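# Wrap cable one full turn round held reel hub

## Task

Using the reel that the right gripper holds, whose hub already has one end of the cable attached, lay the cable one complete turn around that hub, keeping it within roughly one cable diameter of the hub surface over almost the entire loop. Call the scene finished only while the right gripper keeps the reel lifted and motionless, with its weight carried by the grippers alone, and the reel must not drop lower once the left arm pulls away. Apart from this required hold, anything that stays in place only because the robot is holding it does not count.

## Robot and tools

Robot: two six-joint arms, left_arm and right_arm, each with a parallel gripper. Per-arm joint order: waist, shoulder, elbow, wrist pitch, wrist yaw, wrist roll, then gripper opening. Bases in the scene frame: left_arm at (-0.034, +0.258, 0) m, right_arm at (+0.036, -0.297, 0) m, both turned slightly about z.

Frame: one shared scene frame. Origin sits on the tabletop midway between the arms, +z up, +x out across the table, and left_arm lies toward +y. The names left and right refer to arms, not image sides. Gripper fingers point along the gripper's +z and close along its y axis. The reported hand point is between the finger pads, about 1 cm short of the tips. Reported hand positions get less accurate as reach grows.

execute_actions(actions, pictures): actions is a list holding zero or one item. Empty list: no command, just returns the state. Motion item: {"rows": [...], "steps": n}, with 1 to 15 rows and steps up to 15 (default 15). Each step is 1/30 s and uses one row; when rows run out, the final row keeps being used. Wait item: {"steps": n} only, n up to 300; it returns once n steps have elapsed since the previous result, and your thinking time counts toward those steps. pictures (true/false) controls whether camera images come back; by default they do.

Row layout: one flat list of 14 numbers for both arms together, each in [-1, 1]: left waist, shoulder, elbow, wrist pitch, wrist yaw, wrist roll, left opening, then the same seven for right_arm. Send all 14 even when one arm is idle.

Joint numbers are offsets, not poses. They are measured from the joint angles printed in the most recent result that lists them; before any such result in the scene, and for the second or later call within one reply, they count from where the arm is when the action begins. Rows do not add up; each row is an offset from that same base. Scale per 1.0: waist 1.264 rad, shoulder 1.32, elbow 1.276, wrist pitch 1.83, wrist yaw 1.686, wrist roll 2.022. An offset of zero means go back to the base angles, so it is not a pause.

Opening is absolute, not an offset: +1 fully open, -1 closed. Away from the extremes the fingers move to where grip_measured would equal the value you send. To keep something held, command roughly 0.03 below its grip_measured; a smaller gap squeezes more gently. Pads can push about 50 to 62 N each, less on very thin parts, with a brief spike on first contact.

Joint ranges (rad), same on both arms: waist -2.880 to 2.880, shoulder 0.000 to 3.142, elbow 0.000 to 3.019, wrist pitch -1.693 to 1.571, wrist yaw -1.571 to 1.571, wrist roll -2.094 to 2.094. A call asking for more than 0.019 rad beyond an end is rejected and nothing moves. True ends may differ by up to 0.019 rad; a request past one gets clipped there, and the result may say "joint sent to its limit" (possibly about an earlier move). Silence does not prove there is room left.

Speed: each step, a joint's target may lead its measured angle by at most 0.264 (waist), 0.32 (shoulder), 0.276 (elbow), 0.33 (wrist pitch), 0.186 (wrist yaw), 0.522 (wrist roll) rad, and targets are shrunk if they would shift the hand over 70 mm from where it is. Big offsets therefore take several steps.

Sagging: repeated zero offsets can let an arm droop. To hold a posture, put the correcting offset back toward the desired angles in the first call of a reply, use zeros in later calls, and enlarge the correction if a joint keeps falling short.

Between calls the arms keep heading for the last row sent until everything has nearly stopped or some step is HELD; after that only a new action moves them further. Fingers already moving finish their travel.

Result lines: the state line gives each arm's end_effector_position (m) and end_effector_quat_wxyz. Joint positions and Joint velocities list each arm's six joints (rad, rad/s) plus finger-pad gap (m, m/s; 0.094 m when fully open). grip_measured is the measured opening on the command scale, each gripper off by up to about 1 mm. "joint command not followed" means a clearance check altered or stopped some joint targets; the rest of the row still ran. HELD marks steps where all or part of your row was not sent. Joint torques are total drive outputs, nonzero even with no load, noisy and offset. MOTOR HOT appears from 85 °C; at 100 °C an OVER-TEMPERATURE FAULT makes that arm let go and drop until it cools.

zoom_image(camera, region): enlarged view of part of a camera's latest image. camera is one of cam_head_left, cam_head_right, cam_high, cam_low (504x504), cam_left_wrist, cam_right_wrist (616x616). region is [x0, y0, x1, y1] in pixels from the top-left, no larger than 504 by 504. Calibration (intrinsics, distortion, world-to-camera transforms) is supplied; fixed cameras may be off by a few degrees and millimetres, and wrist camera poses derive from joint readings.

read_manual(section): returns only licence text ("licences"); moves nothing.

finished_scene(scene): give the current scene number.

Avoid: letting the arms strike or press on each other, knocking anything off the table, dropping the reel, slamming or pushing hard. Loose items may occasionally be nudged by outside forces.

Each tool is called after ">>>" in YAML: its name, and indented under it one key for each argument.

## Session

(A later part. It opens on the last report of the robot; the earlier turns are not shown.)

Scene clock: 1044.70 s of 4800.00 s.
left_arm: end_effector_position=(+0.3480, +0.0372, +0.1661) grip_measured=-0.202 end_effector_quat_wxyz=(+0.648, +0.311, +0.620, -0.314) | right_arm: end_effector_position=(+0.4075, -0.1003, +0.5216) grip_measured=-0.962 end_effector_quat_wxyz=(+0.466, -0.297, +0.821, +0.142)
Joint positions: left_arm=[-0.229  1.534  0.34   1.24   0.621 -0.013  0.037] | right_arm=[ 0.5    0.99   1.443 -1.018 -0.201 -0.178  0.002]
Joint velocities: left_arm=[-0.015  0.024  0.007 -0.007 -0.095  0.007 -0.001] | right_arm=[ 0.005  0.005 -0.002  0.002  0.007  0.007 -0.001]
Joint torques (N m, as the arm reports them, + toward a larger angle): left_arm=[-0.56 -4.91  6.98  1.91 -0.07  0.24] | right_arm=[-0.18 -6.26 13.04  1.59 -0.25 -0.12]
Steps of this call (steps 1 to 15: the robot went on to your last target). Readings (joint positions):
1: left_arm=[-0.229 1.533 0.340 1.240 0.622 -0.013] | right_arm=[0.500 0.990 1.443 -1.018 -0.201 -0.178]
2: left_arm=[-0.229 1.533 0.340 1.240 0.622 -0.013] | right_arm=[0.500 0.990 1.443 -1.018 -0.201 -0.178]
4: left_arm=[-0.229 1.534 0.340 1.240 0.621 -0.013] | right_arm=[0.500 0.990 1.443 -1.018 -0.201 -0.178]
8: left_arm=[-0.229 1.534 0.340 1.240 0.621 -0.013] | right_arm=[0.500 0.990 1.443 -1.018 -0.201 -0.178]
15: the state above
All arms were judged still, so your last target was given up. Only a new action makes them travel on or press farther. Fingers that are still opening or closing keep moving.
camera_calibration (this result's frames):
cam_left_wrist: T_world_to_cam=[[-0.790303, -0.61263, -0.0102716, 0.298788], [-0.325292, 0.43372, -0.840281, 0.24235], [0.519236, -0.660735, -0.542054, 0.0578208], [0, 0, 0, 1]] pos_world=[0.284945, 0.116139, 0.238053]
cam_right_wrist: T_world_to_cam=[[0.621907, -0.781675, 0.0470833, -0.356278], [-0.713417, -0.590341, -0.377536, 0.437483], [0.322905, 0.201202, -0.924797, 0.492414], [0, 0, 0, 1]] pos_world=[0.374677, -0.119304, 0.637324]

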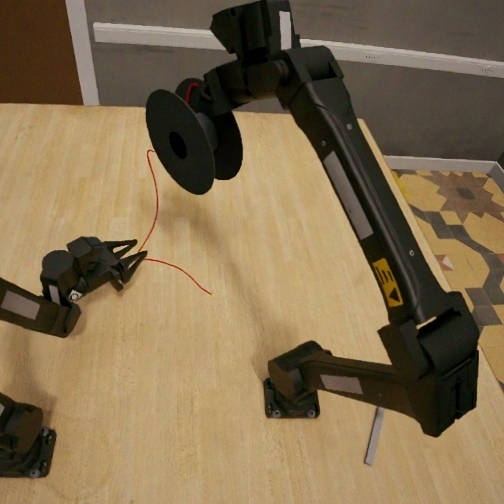

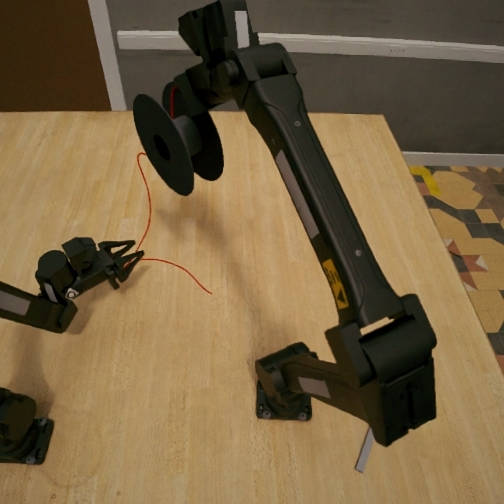

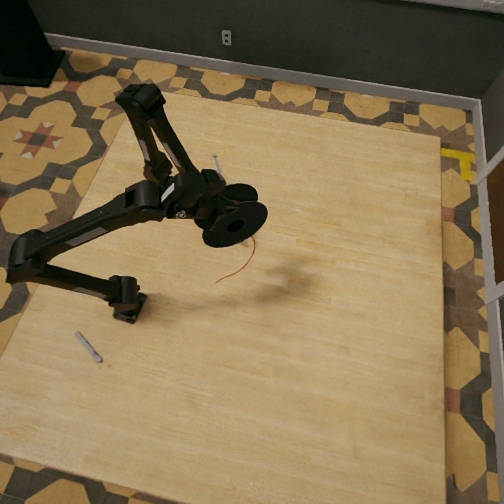

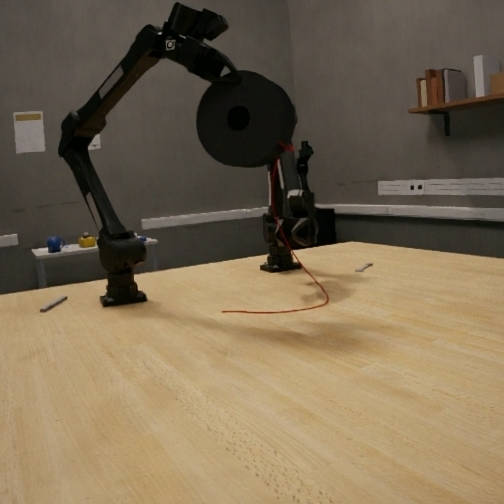

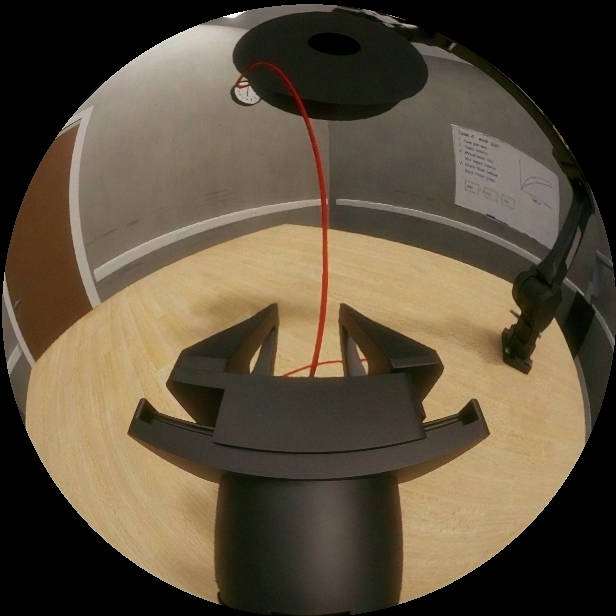

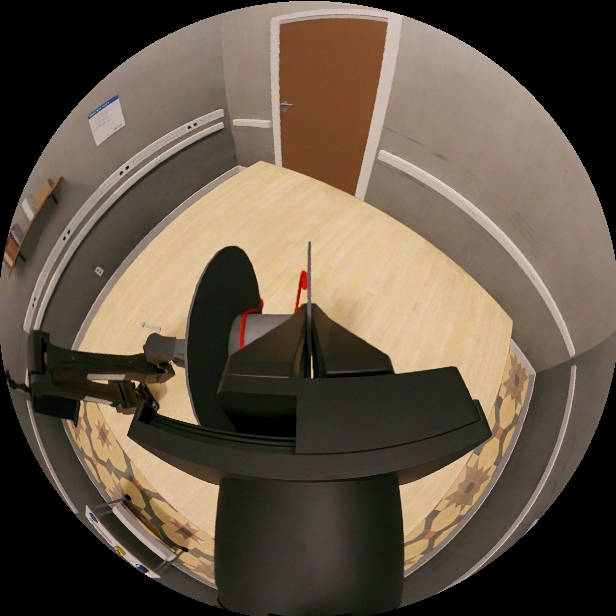

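>>> execute_actions:
  actions:
    - {"rows": [[-0.006,0.005,0.020,0,-0.004,0.006,-0.1,0,0,0.016,0,0,0,-1],[-0.012,0.010,0.024,0,-0.009,0.006,0,0,0,0.016,0,0,0,-1],[-0.019,0.015,0.028,0,-0.013,0.006,0,0,0,0.016,0,0,0,-1],[-0.025,0.020,0.033,0,-0.017,0.006,0,0,0,0.016,0,0,0,-1],[-0.031,0.026,0.037,0,-0.022,0.006,0,0,0,0.016,0,0,0,-1],[-0.037,0.031,0.041,0,-0.026,0.006,0,0,0,0.016,0,0,0,-1],[-0.043,0.036,0.045,0,-0.030,0.006,0,0,0,0.016,0,0,0,-1],[-0.050,0.041,0.050,0,-0.034,0.006,0,0,0,0.016,0,0,0,-1],[-0.056,0.046,0.054,0,-0.039,0.006,0,0,0,0.016,0,0,0,-1],[-0.062,0.051,0.058,0,-0.043,0.006,0,0,0,0.016,0,0,0,-1]], "steps": 15}
  pictures: false

>>> execute_actions:
  actions:
    - {"steps": 15}

>>> zoom_image:
  camera: "cam_head_left"
  region: [90, 200, 210, 300]

>>> zoom_image:
  camera: "cam_left_wrist"
  region: [220, 240, 400, 400]

Scene clock: 1072.60 s of 4800.00 s.
left_arm: end_effector_position=(+0.3576, +0.0120, +0.1590) grip_measured=-0.002 end_effector_quat_wxyz=(+0.645, +0.310, +0.624, -0.315) | right_arm: end_effector_position=(+0.4075, -0.1003, +0.5216) grip_measured=-0.962 end_effector_quat_wxyz=(+0.466, -0.297, +0.821, +0.142)
Joint positions: left_arm=[-0.299  1.589  0.385  1.24   0.552 -0.013  0.047] | right_arm=[ 0.5    0.99   1.443 -1.018 -0.201 -0.178  0.002]
Joint velocities: left_arm=[ 0.005 -0.015 -0.002 -0.007 -0.066  0.007 -0.001] | right_arm=[-0.005  0.005  0.007 -0.007 -0.022 -0.022 -0.   ]
Joint torques (N m, as the arm reports them, + toward a larger angle): left_arm=[ 0.42 -7.02  7.39  1.86 -0.08  0.23] | right_arm=[-0.82 -6.29 13.07  1.49 -0.27 -0.07]
Steps of this call (steps 1 to 180: nothing new was sent; then 21.40 s passed at rest; steps 181 to 195: all 15 steps of this action). Readings (joint positions):
181: left_arm=[-0.229 1.534 0.340 1.240 0.620 -0.013] | right_arm=[0.500 0.990 1.443 -1.018 -0.201 -0.178]
182: left_arm=[-0.230 1.534 0.340 1.240 0.614 -0.013] | right_arm=[0.500 0.990 1.443 -1.018 -0.201 -0.178]
184: left_arm=[-0.233 1.535 0.341 1.240 0.600 -0.013] | right_arm=[0.500 0.990 1.443 -1.018 -0.201 -0.178]
188: left_arm=[-0.262 1.555 0.357 1.240 0.572 -0.013] | right_arm=[0.500 0.990 1.443 -1.018 -0.201 -0.178]
195: the state above

Scene clock: 1073.10 s of 4800.00 s.
left_arm: end_effector_position=(+0.3576, +0.0120, +0.1590) grip_measured=-0.002 end_effector_quat_wxyz=(+0.645, +0.310, +0.624, -0.315) | right_arm: end_effector_position=(+0.4075, -0.1003, +0.5216) grip_measured=-0.962 end_effector_quat_wxyz=(+0.466, -0.297, +0.821, +0.142)
Joint positions: left_arm=[-0.299  1.589  0.385  1.24   0.552 -0.013  0.047] | right_arm=[ 0.5    0.99   1.443 -1.018 -0.201 -0.178  0.002]
Joint velocities: left_arm=[ 0.005  0.005 -0.002  0.002 -0.066  0.051 -0.001] | right_arm=[-0.015  0.005 -0.012 -0.002 -0.022  0.007  0.001]
Joint torques (N m, as the arm reports them, + toward a larger angle): left_arm=[-0.61 -6.24  7.6   1.96 -0.07  0.24] | right_arm=[-0.05 -5.39 12.82  1.6  -0.22 -0.07]
Steps of this call (steps 1 to 15: the robot went on to your last target). Readings (joint positions):
1: left_arm=[-0.299 1.589 0.385 1.240 0.552 -0.013] | right_arm=[0.500 0.990 1.443 -1.018 -0.201 -0.178]
2: left_arm=[-0.299 1.589 0.385 1.240 0.552 -0.013] | right_arm=[0.500 0.990 1.443 -1.018 -0.201 -0.178]
4: left_arm=[-0.299 1.589 0.385 1.240 0.552 -0.013] | right_arm=[0.500 0.990 1.443 -1.018 -0.201 -0.178]
8: left_arm=[-0.299 1.589 0.385 1.240 0.552 -0.013] | right_arm=[0.500 0.990 1.443 -1.018 -0.201 -0.178]
15: the state above
All arms were judged still, so your last target was given up. Only a new action makes them travel on or press farther. Fingers that are still opening or closing keep moving.
camera_calibration (this result's frames):
cam_left_wrist: T_world_to_cam=[[-0.790173, -0.612881, -0.00200494, 0.289574], [-0.334678, 0.434228, -0.836323, 0.253164], [0.513437, -0.660169, -0.548233, 0.0353947], [0, 0, 0, 1]] pos_world=[0.295369, 0.09091, 0.231712]
cam_right_wrist: T_world_to_cam=[[0.621907, -0.781675, 0.0470833, -0.356278], [-0.713417, -0.590341, -0.377536, 0.437483], [0.322905, 0.201202, -0.924797, 0.492414], [0, 0, 0, 1]] pos_world=[0.374677, -0.119304, 0.637324]

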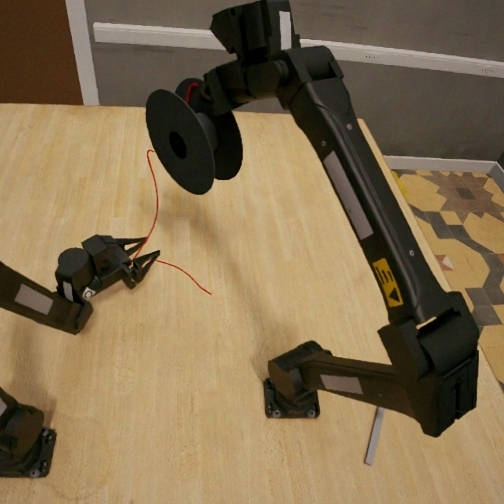

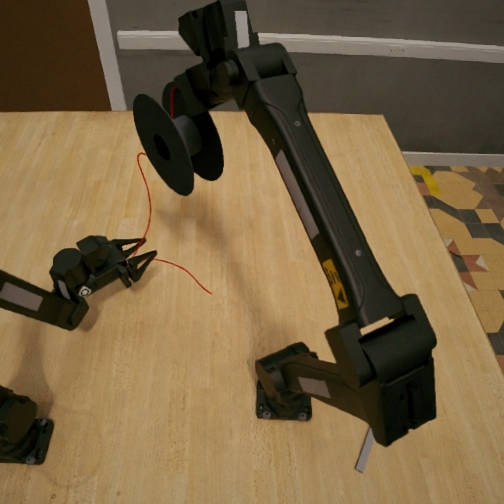

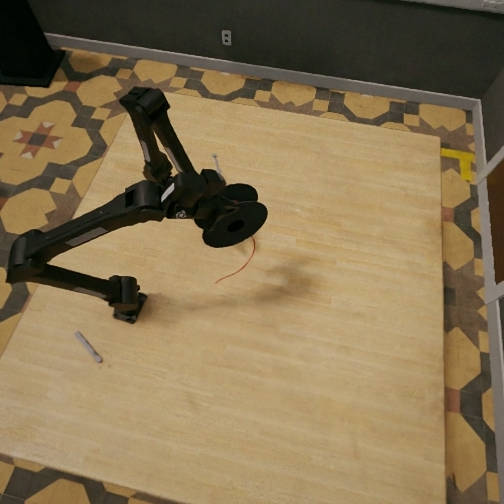

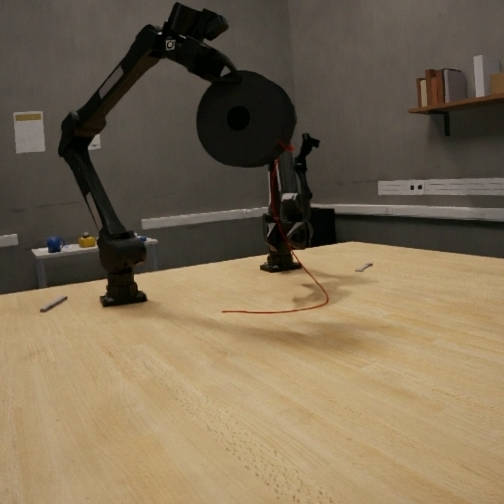

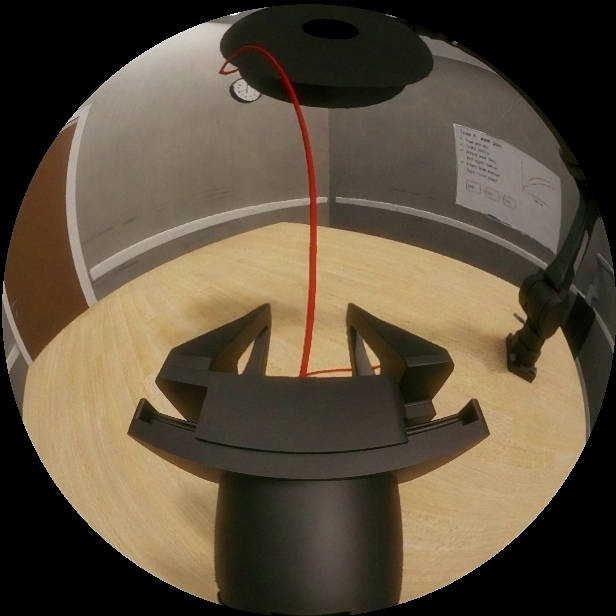

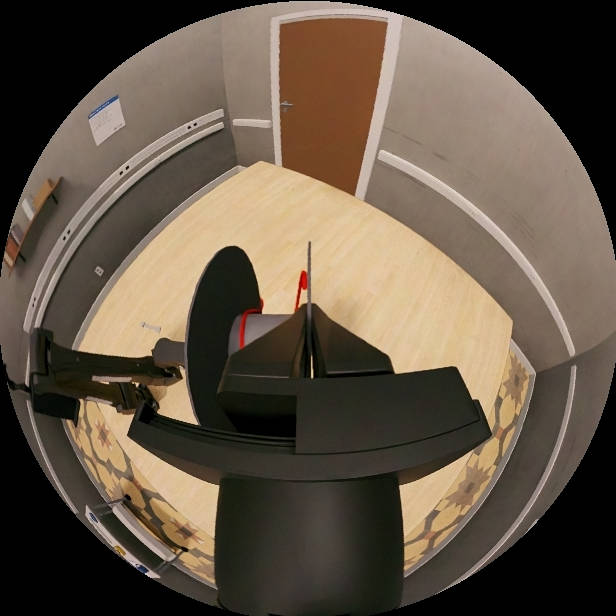

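Region (90, 200, 210, 300) of cam_head_left's 504x504 image, scaled by 4.200, with more detail than that image has.

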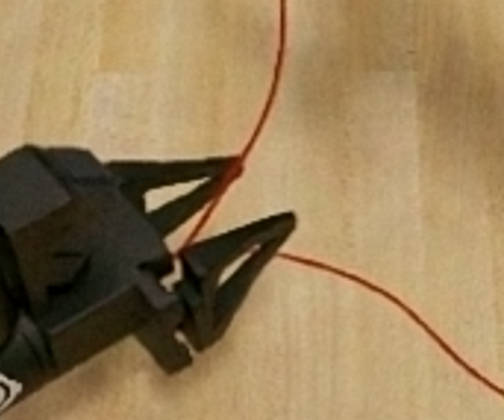

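Region (220, 240, 400, 400) of cam_left_wrist's 616x616 image, scaled by 2.800, with more detail than that image has.

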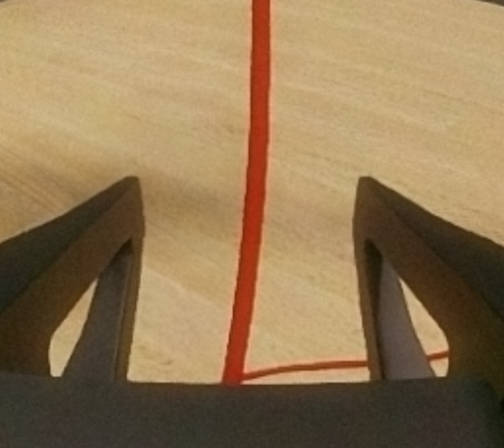

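>>> execute_actions:
  actions:
    - {"rows": [[0,0,0.02,0,0,0,-0.3,0,0,0.016,0,0,0,-1],[0,0,0.02,0,0,0,-0.5,0,0,0.016,0,0,0,-1],[0,0,0.02,0,0,0,-0.7,0,0,0.016,0,0,0,-1],[0,0,0.02,0,0,0,-0.8,0,0,0.016,0,0,0,-1],[0,0,0.02,0,0,0,-0.88,0,0,0.016,0,0,0,-1],[0,0,0.02,0,0,0,-0.93,0,0,0.016,0,0,0,-1],[0,0,0.02,0,0,0,-0.96,0,0,0.016,0,0,0,-1],[0,0,0.02,0,0,0,-0.985,0,0,0.016,0,0,0,-1]], "steps": 15}
  pictures: false

>>> execute_actions:
  actions:
    - {"steps": 15}

>>> zoom_image:
  camera: "cam_head_left"
  region: [90, 200, 210, 300]

>>> zoom_image:
  camera: "cam_left_wrist"
  region: [220, 240, 400, 400]

Scene clock: 1082.43 s of 4800.00 s.
left_arm: end_effector_position=(+0.3576, +0.0120, +0.1590) grip_measured=-0.977 end_effector_quat_wxyz=(+0.645, +0.310, +0.624, -0.315) | right_arm: end_effector_position=(+0.4075, -0.1003, +0.5216) grip_measured=-0.962 end_effector_quat_wxyz=(+0.466, -0.297, +0.821, +0.142)
Joint positions: left_arm=[-0.299  1.589  0.385  1.24   0.552 -0.013  0.001] | right_arm=[ 0.5    0.99   1.443 -1.018 -0.201 -0.178  0.002]
Joint velocities: left_arm=[-0.005 -0.005 -0.007  0.012 -0.022  0.022 -0.   ] | right_arm=[-0.005  0.005  0.007 -0.012 -0.007 -0.022 -0.   ]
Joint torques (N m, as the arm reports them, + toward a larger angle): left_arm=[ 0.23 -7.37  7.12  1.94  0.04  0.11] | right_arm=[-0.66 -6.18 13.04  1.55 -0.28 -0.05]
Steps of this call (steps 1 to 180: nothing new was sent; then 2.83 s passed at rest; steps 181 to 195: all 15 steps of this action). Readings (joint positions):
181: left_arm=[-0.299 1.589 0.385 1.240 0.552 -0.013] | right_arm=[0.500 0.990 1.443 -1.018 -0.201 -0.178]
182: left_arm=[-0.299 1.589 0.385 1.240 0.552 -0.013] | right_arm=[0.500 0.990 1.443 -1.018 -0.201 -0.178]
184: left_arm=[-0.299 1.589 0.385 1.240 0.552 -0.013] | right_arm=[0.500 0.990 1.443 -1.018 -0.201 -0.178]
188: left_arm=[-0.299 1.589 0.385 1.240 0.552 -0.013] | right_arm=[0.500 0.990 1.443 -1.018 -0.201 -0.178]
195: the state above

Scene clock: 1082.93 s of 4800.00 s.
left_arm: end_effector_position=(+0.3576, +0.0120, +0.1590) grip_measured=-0.977 end_effector_quat_wxyz=(+0.645, +0.310, +0.624, -0.315) | right_arm: end_effector_position=(+0.4075, -0.1003, +0.5216) grip_measured=-0.962 end_effector_quat_wxyz=(+0.466, -0.297, +0.821, +0.142)
Joint positions: left_arm=[-0.299  1.589  0.385  1.24   0.552 -0.013  0.001] | right_arm=[ 0.5    0.99   1.443 -1.018 -0.201 -0.178  0.002]
Joint velocities: left_arm=[-0.015 -0.005  0.002 -0.007 -0.081  0.051  0.   ] | right_arm=[-0.005 -0.005  0.007  0.012  0.022  0.051  0.   ]
Joint torques (N m, as the arm reports them, + toward a larger angle): left_arm=[ 0.01 -7.47  7.14  1.97  0.08  0.11] | right_arm=[ 0.12 -6.22 12.86  1.51 -0.18 -0.02]
Steps of this call (steps 1 to 15: the robot went on to your last target). Readings (joint positions):
1: left_arm=[-0.299 1.589 0.385 1.240 0.552 -0.013] | right_arm=[0.500 0.990 1.443 -1.018 -0.201 -0.178]
2: left_arm=[-0.299 1.589 0.385 1.240 0.552 -0.013] | right_arm=[0.500 0.990 1.443 -1.018 -0.201 -0.178]
4: left_arm=[-0.299 1.589 0.385 1.240 0.552 -0.013] | right_arm=[0.500 0.990 1.443 -1.018 -0.201 -0.178]
8: left_arm=[-0.299 1.589 0.385 1.240 0.552 -0.013] | right_arm=[0.500 0.990 1.443 -1.018 -0.201 -0.178]
15: the state above
All arms were judged still, so your last target was given up. Only a new action makes them travel on or press farther. Fingers that are still opening or closing keep moving.
camera_calibration (this result's frames):
cam_left_wrist: T_world_to_cam=[[-0.790173, -0.612881, -0.00200494, 0.289574], [-0.334678, 0.434228, -0.836323, 0.253164], [0.513437, -0.660169, -0.548233, 0.0353947], [0, 0, 0, 1]] pos_world=[0.295369, 0.09091, 0.231712]
cam_right_wrist: T_world_to_cam=[[0.621907, -0.781675, 0.0470833, -0.356278], [-0.713417, -0.590341, -0.377536, 0.437483], [0.322905, 0.201202, -0.924797, 0.492414], [0, 0, 0, 1]] pos_world=[0.374677, -0.119304, 0.637324]

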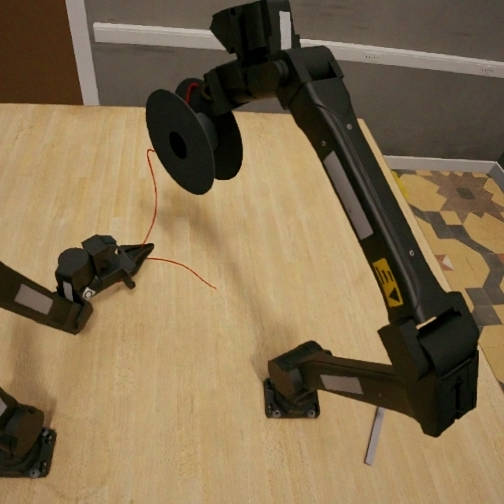

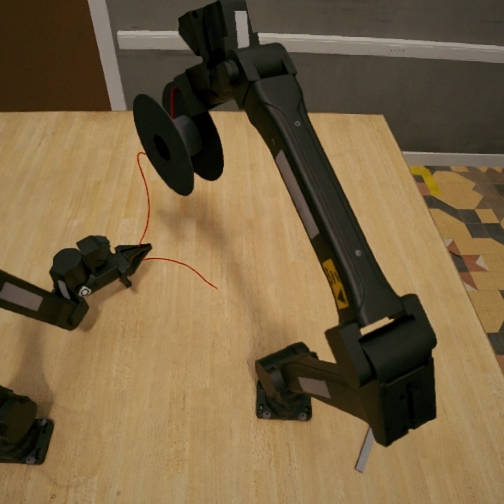

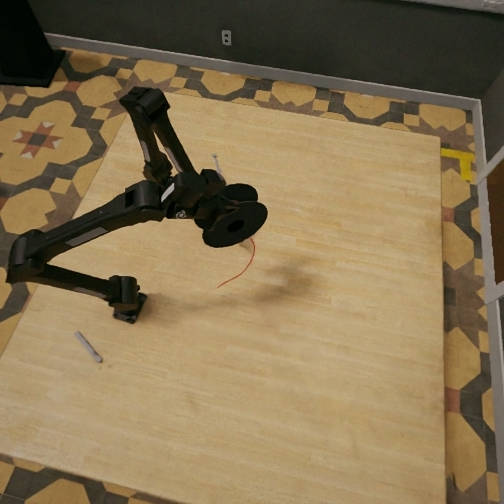

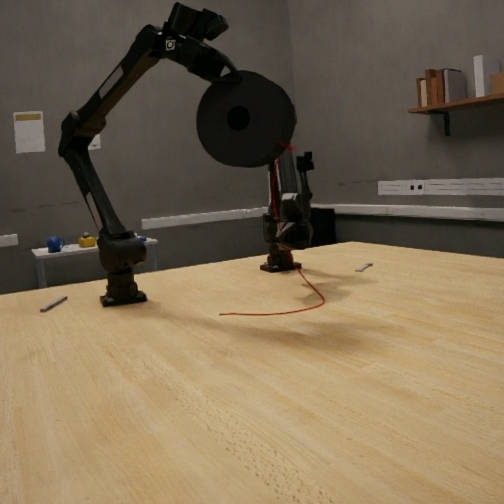

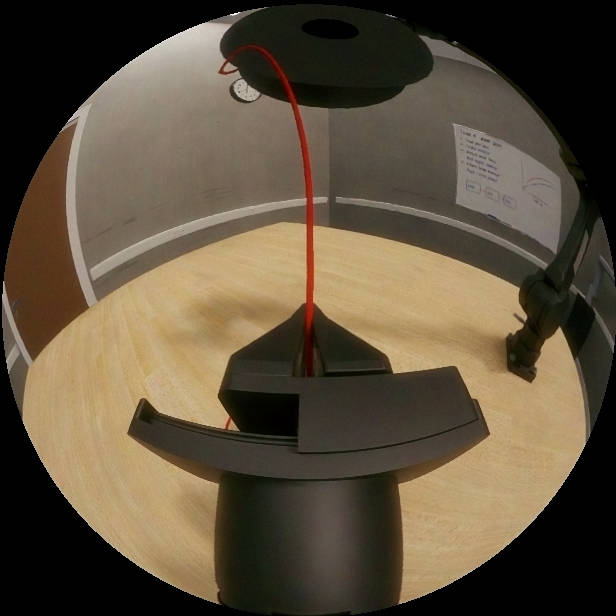

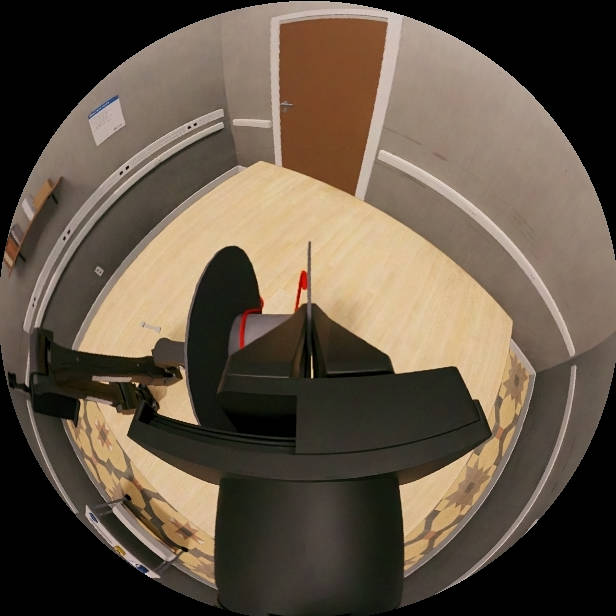

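Region (90, 200, 210, 300) of cam_head_left's 504x504 image, scaled by 4.200, with more detail than that image has.

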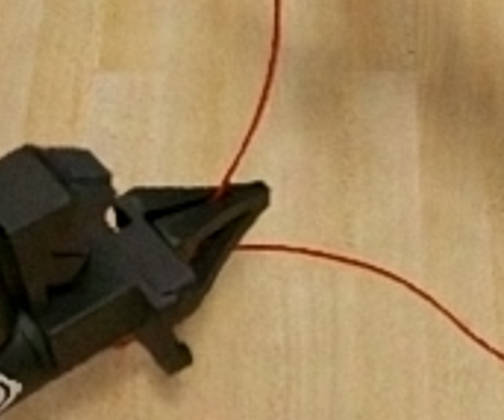

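Region (220, 240, 400, 400) of cam_left_wrist's 616x616 image, scaled by 2.800, with more detail than that image has.

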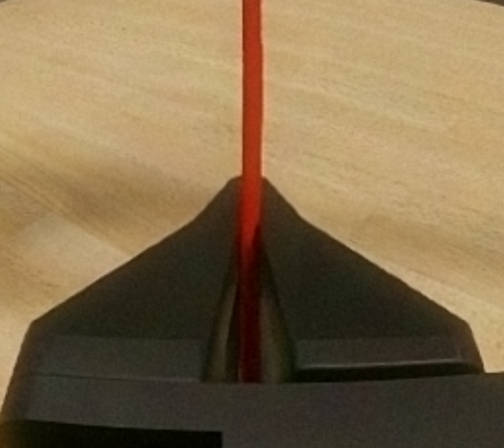

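>>> execute_actions:
  actions:
    - {"rows": [[0,0,0.02,0,0,0,-0.8,0,0,0.016,0,0,0,-1],[0,0,0.01,0,0,0,-0.7,0,0,0.016,0,0,0,-1],[0.005,-0.004,0,0.001,0.004,0,-0.7,0,0,0.016,0,0,0,-1],[0.010,-0.008,-0.008,0.002,0.007,0,-0.7,0,0,0.016,0,0,0,-1],[0.015,-0.012,-0.015,0.003,0.011,0,-0.7,0,0,0.016,0,0,0,-1],[0.020,-0.016,-0.022,0.004,0.015,0,-0.7,0,0,0.016,0,0,0,-1],[0.024,-0.019,-0.028,0.005,0.018,0,-0.7,0,0,0.016,0,0,0,-1]], "steps": 15}
  pictures: false

>>> execute_actions:
  actions:
    - {"steps": 10}

>>> zoom_image:
  camera: "cam_head_left"
  region: [90, 200, 210, 300]

>>> zoom_image:
  camera: "cam_left_wrist"
  region: [220, 240, 400, 400]

Scene clock: 1099.70 s of 4800.00 s.
left_arm: end_effector_position=(+0.3472, +0.0203, +0.1511) grip_measured=-0.702 end_effector_quat_wxyz=(+0.635, +0.312, +0.631, -0.319) | right_arm: end_effector_position=(+0.4074, -0.1002, +0.5216) grip_measured=-0.962 end_effector_quat_wxyz=(+0.466, -0.297, +0.821, +0.142)
Joint positions: left_arm=[-0.28   1.58   0.352  1.24   0.579 -0.013  0.014] | right_arm=[ 0.5    0.99   1.443 -1.018 -0.201 -0.178  0.002]
Joint velocities: left_arm=[-0.005  0.005  0.002 -0.007 -0.022  0.051 -0.   ] | right_arm=[-0.005 -0.005 -0.002 -0.012  0.007 -0.037  0.002]
Joint torques (N m, as the arm reports them, + toward a larger angle): left_arm=[ 0.74 -8.    4.44  2.32  0.21  0.12] | right_arm=[-0.11 -5.92 13.06  1.51 -0.22 -0.06]
Steps of this call (steps 1 to 488: nothing new was sent; steps 489 to 503: all 15 steps of this action). Readings (joint positions):
489: left_arm=[-0.299 1.589 0.385 1.240 0.552 -0.013] | right_arm=[0.500 0.990 1.443 -1.018 -0.201 -0.178]
490: left_arm=[-0.299 1.589 0.385 1.240 0.552 -0.013] | right_arm=[0.500 0.990 1.443 -1.018 -0.201 -0.178]
492: left_arm=[-0.299 1.589 0.385 1.240 0.557 -0.013] | right_arm=[0.500 0.990 1.443 -1.018 -0.201 -0.178]
496: left_arm=[-0.289 1.585 0.366 1.240 0.578 -0.013] | right_arm=[0.500 0.990 1.443 -1.018 -0.201 -0.178]
503: the state above

Scene clock: 1100.03 s of 4800.00 s.
left_arm: end_effector_position=(+0.3472, +0.0203, +0.1513) grip_measured=-0.702 end_effector_quat_wxyz=(+0.635, +0.312, +0.631, -0.319) | right_arm: end_effector_position=(+0.4074, -0.1002, +0.5216) grip_measured=-0.962 end_effector_quat_wxyz=(+0.466, -0.297, +0.821, +0.142)
Joint positions: left_arm=[-0.28   1.58   0.352  1.24   0.579 -0.013  0.014] | right_arm=[ 0.5    0.99   1.443 -1.018 -0.201 -0.178  0.002]
Joint velocities: left_arm=[-0.005 -0.005 -0.002 -0.007 -0.022  0.007  0.   ] | right_arm=[-0.005  0.005 -0.022 -0.002 -0.007  0.022 -0.   ]
Joint torques (N m, as the arm reports them, + toward a larger angle): left_arm=[ 1.18 -8.35  4.66  2.33  0.17  0.12] | right_arm=[-0.53 -6.43 12.87  1.63 -0.23 -0.05]
Steps of this call (steps 1 to 10: the robot went on to your last target). Readings (joint positions):
1: left_arm=[-0.280 1.580 0.352 1.240 0.579 -0.013] | right_arm=[0.500 0.990 1.443 -1.018 -0.201 -0.178]
2: left_arm=[-0.280 1.580 0.352 1.240 0.579 -0.013] | right_arm=[0.500 0.990 1.443 -1.018 -0.201 -0.178]
4: left_arm=[-0.280 1.580 0.352 1.240 0.579 -0.013] | right_arm=[0.500 0.990 1.443 -1.018 -0.201 -0.178]
8: left_arm=[-0.280 1.580 0.352 1.240 0.579 -0.013] | right_arm=[0.500 0.990 1.443 -1.018 -0.201 -0.178]
10: the state above
camera_calibration (this result's frames):
cam_left_wrist: T_world_to_cam=[[-0.79589, -0.605358, 0.0100203, 0.286386], [-0.34872, 0.444822, -0.824941, 0.242561], [0.494927, -0.660056, -0.565131, 0.0509851], [0, 0, 0, 1]] pos_world=[0.287283, 0.0991223, 0.226042]
cam_right_wrist: T_world_to_cam=[[0.622205, -0.781437, 0.0470833, -0.356218], [-0.713192, -0.590613, -0.377536, 0.437395], [0.322828, 0.201325, -0.924797, 0.492454], [0, 0, 0, 1]] pos_world=[0.374609, -0.119174, 0.637324]

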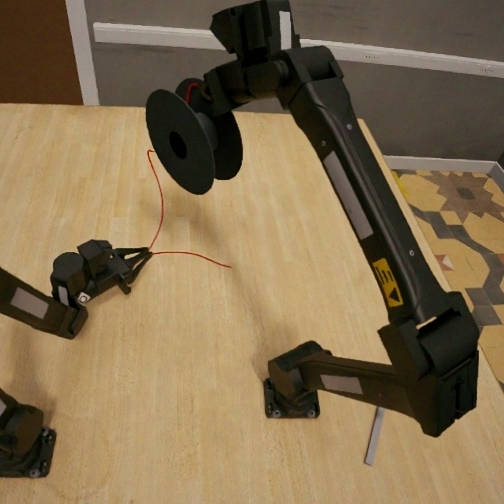

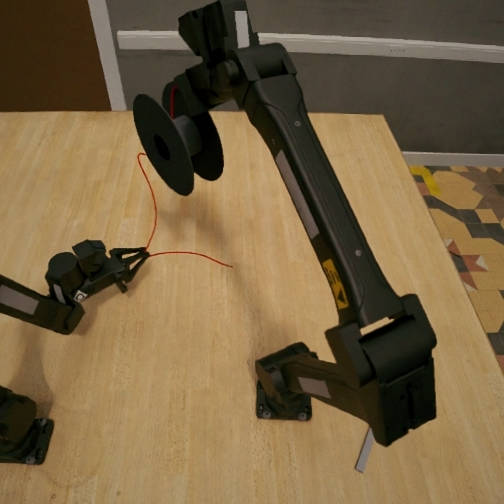

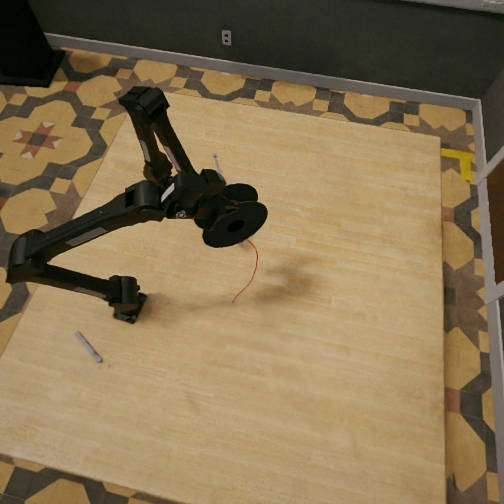

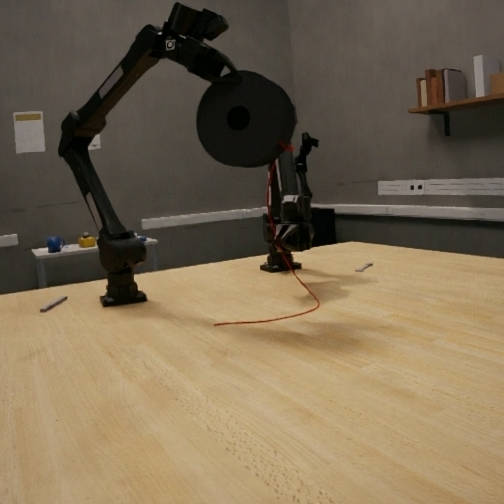

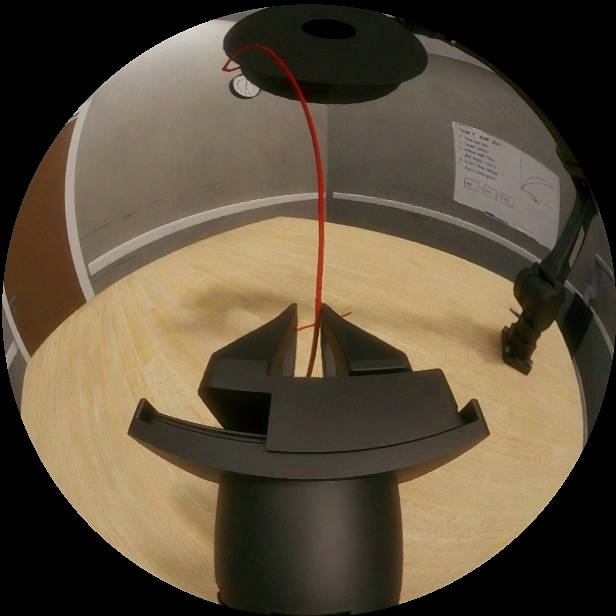

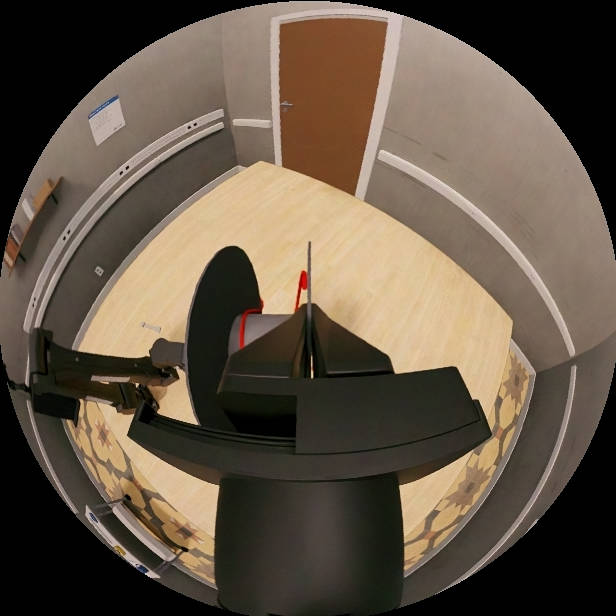

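Region (90, 200, 210, 300) of cam_head_left's 504x504 image, scaled by 4.200, with more detail than that image has.

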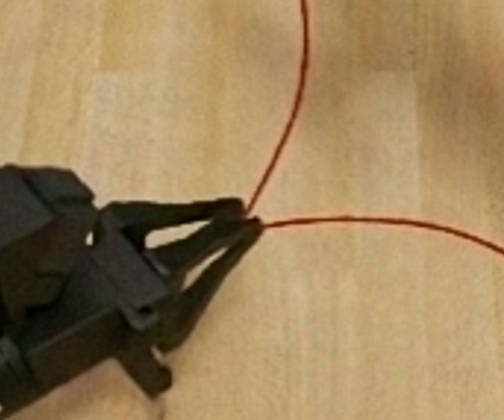

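Region (220, 240, 400, 400) of cam_left_wrist's 616x616 image, scaled by 2.800, with more detail than that image has.

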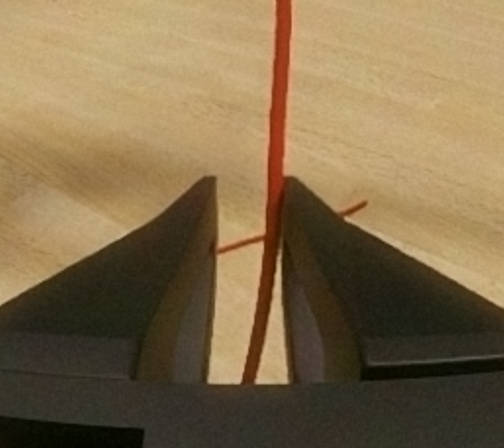

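>>> execute_actions:
  actions:
    - {"rows": [[-0.003,0.002,0.020,0,-0.002,0,-0.7,0,0,0.016,0,0,0,-1],[-0.006,0.004,0.025,0,-0.004,0,-0.7,0,0,0.016,0,0,0,-1],[-0.009,0.006,0.030,0,-0.006,0,-0.7,0,0,0.016,0,0,0,-1],[-0.012,0.008,0.034,0,-0.008,0,-0.7,0,0,0.016,0,0,0,-1],[-0.013,0.009,0.035,0,-0.009,0,-0.7,0,0,0.016,0,0,0,-1],[-0.013,0.009,0.035,0,-0.009,0,-0.7,0,0,0.016,0,0,0,-1],[-0.013,0.009,0.035,0,-0.009,0,-0.7,0,0,0.016,0,0,0,-1],[-0.013,0.009,0.035,0,-0.009,0,-0.8,0,0,0.016,0,0,0,-1],[-0.013,0.009,0.035,0,-0.009,0,-0.87,0,0,0.016,0,0,0,-1],[-0.013,0.009,0.035,0,-0.009,0,-0.92,0,0,0.016,0,0,0,-1],[-0.013,0.009,0.035,0,-0.009,0,-0.95,0,0,0.016,0,0,0,-1],[-0.013,0.009,0.035,0,-0.009,0,-0.97,0,0,0.016,0,0,0,-1],[-0.013,0.009,0.035,0,-0.009,0,-0.985,0,0,0.016,0,0,0,-1]], "steps": 15}
  pictures: false

>>> execute_actions:
  actions:
    - {"steps": 12}

>>> zoom_image:
  camera: "cam_head_left"
  region: [90, 200, 210, 300]

>>> zoom_image:
  camera: "cam_left_wrist"
  region: [220, 240, 400, 400]

Scene clock: 1111.20 s of 4800.00 s.
left_arm: end_effector_position=(+0.3528, +0.0189, +0.1561) grip_measured=-0.957 end_effector_quat_wxyz=(+0.641, +0.309, +0.627, -0.315) | right_arm: end_effector_position=(+0.4075, -0.1003, +0.5216) grip_measured=-0.962 end_effector_quat_wxyz=(+0.466, -0.297, +0.821, +0.142)
Joint positions: left_arm=[-0.283  1.58   0.365  1.24   0.567 -0.013  0.002] | right_arm=[ 0.5    0.99   1.443 -1.018 -0.201 -0.178  0.002]
Joint velocities: left_arm=[-0.005 -0.005 -0.002 -0.022  0.007 -0.007 -0.001] | right_arm=[-0.024 -0.015  0.002 -0.002  0.022 -0.022  0.   ]
Joint torques (N m, as the arm reports them, + toward a larger angle): left_arm=[-1.03 -6.73  7.48  1.95 -0.01  0.12] | right_arm=[-0.63 -6.01 13.03  1.59 -0.27  0.  ]
Steps of this call (steps 1 to 15: the robot went on to your last target; steps 16 to 200: nothing new was sent; then 4.00 s passed at rest; steps 201 to 215: all 15 steps of this action). Readings (joint positions):
201: left_arm=[-0.280 1.580 0.352 1.240 0.579 -0.013] | right_arm=[0.500 0.990 1.443 -1.018 -0.201 -0.178]
202: left_arm=[-0.280 1.580 0.352 1.240 0.577 -0.013] | right_arm=[0.500 0.990 1.443 -1.018 -0.201 -0.178]
204: left_arm=[-0.280 1.580 0.353 1.240 0.571 -0.013] | right_arm=[0.500 0.990 1.443 -1.018 -0.201 -0.178]
208: left_arm=[-0.282 1.580 0.363 1.240 0.567 -0.013] | right_arm=[0.500 0.990 1.443 -1.018 -0.201 -0.178]
215: the state above

Scene clock: 1111.60 s of 4800.00 s.
left_arm: end_effector_position=(+0.3528, +0.0189, +0.1561) grip_measured=-0.957 end_effector_quat_wxyz=(+0.641, +0.309, +0.627, -0.315) | right_arm: end_effector_position=(+0.4075, -0.1003, +0.5216) grip_measured=-0.962 end_effector_quat_wxyz=(+0.466, -0.297, +0.821, +0.142)
Joint positions: left_arm=[-0.283  1.58   0.365  1.24   0.567 -0.013  0.002] | right_arm=[ 0.5    0.99   1.443 -1.018 -0.201 -0.178  0.002]
Joint velocities: left_arm=[ 0.005 -0.015 -0.017  0.012  0.022  0.007 -0.001] | right_arm=[-0.005  0.015 -0.007  0.012  0.022  0.007 -0.   ]
Joint torques (N m, as the arm reports them, + toward a larger angle): left_arm=[-1.   -6.31  7.36  1.94 -0.07  0.11] | right_arm=[-0.56 -6.43 13.14  1.48 -0.27 -0.09]
Steps of this call (steps 1 to 12: the robot went on to your last target). Readings (joint positions):
1: left_arm=[-0.283 1.580 0.365 1.240 0.567 -0.013] | right_arm=[0.500 0.990 1.443 -1.018 -0.201 -0.178]
2: left_arm=[-0.283 1.580 0.365 1.240 0.567 -0.013] | right_arm=[0.500 0.990 1.443 -1.018 -0.201 -0.178]
4: left_arm=[-0.283 1.580 0.365 1.240 0.567 -0.013] | right_arm=[0.500 0.990 1.443 -1.018 -0.201 -0.178]
8: left_arm=[-0.283 1.580 0.365 1.240 0.567 -0.013] | right_arm=[0.500 0.990 1.443 -1.018 -0.201 -0.178]
12: the state above
camera_calibration (this result's frames):
cam_left_wrist: T_world_to_cam=[[-0.789931, -0.61319, 0.00282273, 0.289188], [-0.342464, 0.437345, -0.831534, 0.248085], [0.508653, -0.65782, -0.555467, 0.0436032], [0, 0, 0, 1]] pos_world=[0.291219, 0.0975115, 0.229694]
cam_right_wrist: T_world_to_cam=[[0.621907, -0.781675, 0.0470833, -0.356278], [-0.713417, -0.590341, -0.377536, 0.437483], [0.322905, 0.201202, -0.924797, 0.492414], [0, 0, 0, 1]] pos_world=[0.374677, -0.119304, 0.637324]

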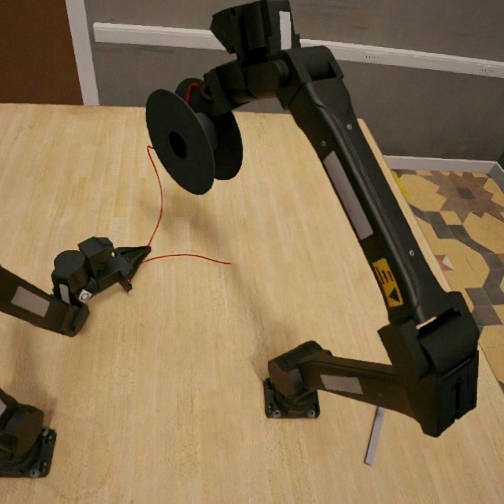

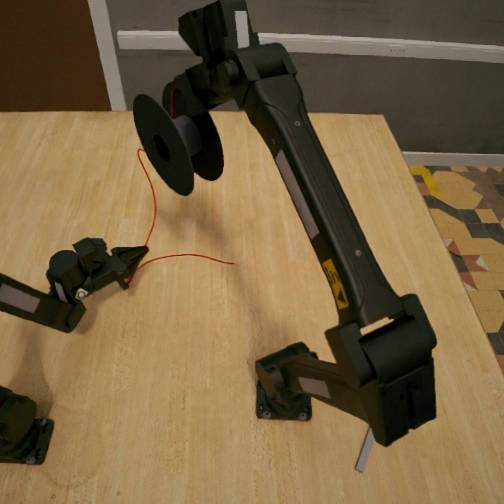

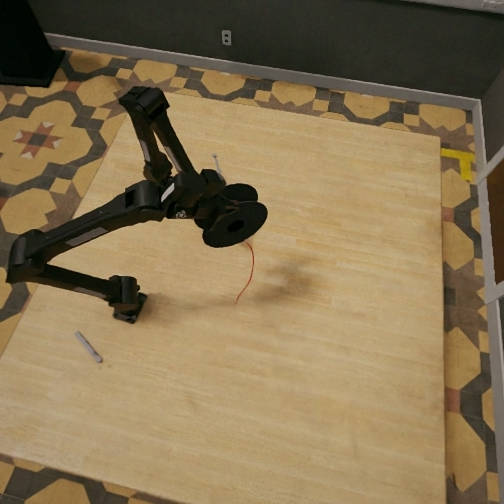

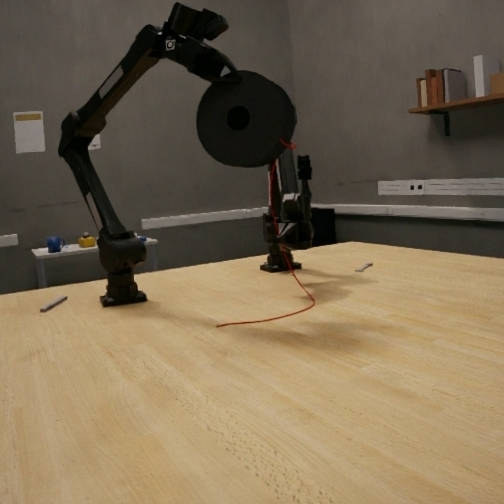

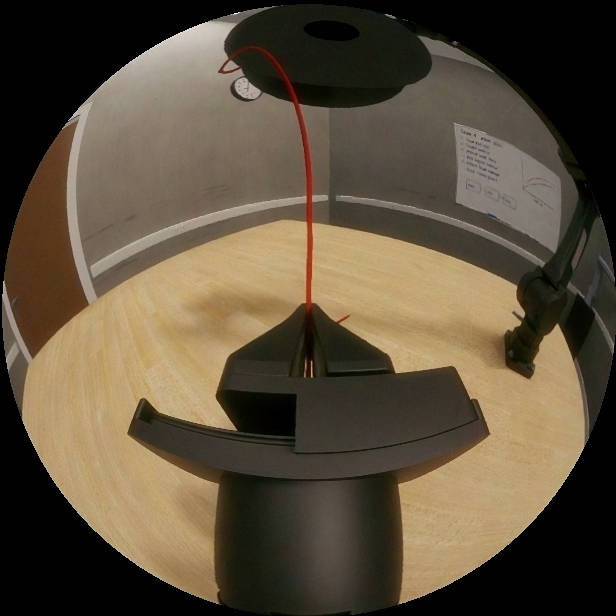

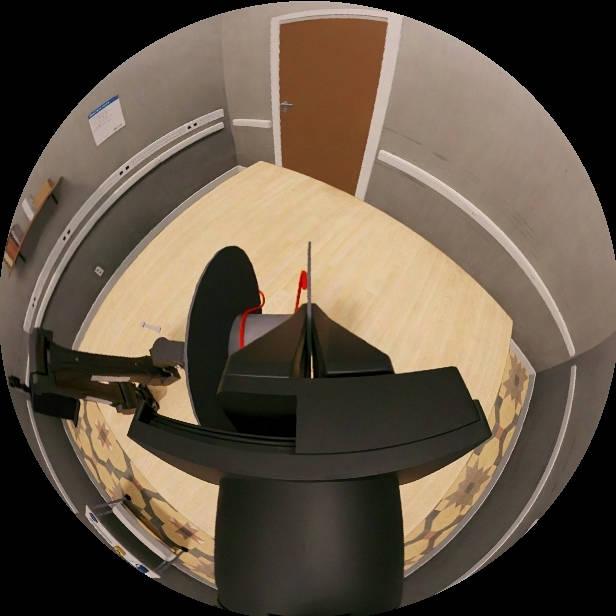

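Region (90, 200, 210, 300) of cam_head_left's 504x504 image, scaled by 4.200, with more detail than that image has.

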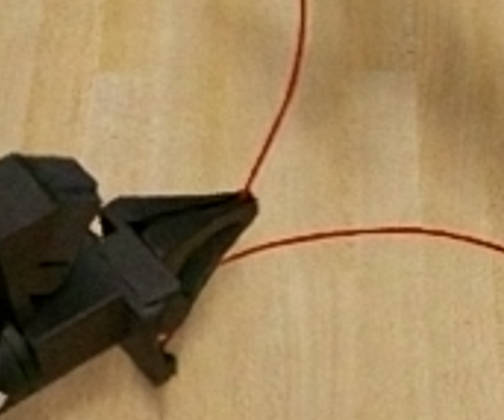

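Region (220, 240, 400, 400) of cam_left_wrist's 616x616 image, scaled by 2.800, with more detail than that image has.

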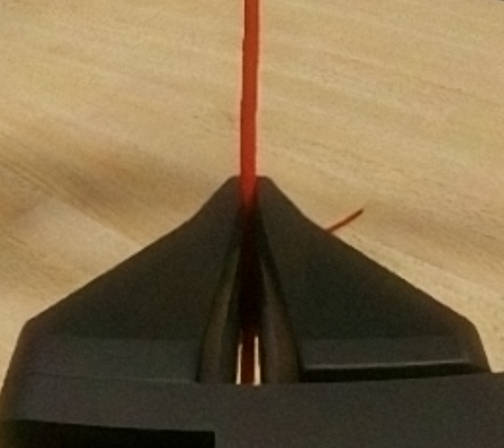

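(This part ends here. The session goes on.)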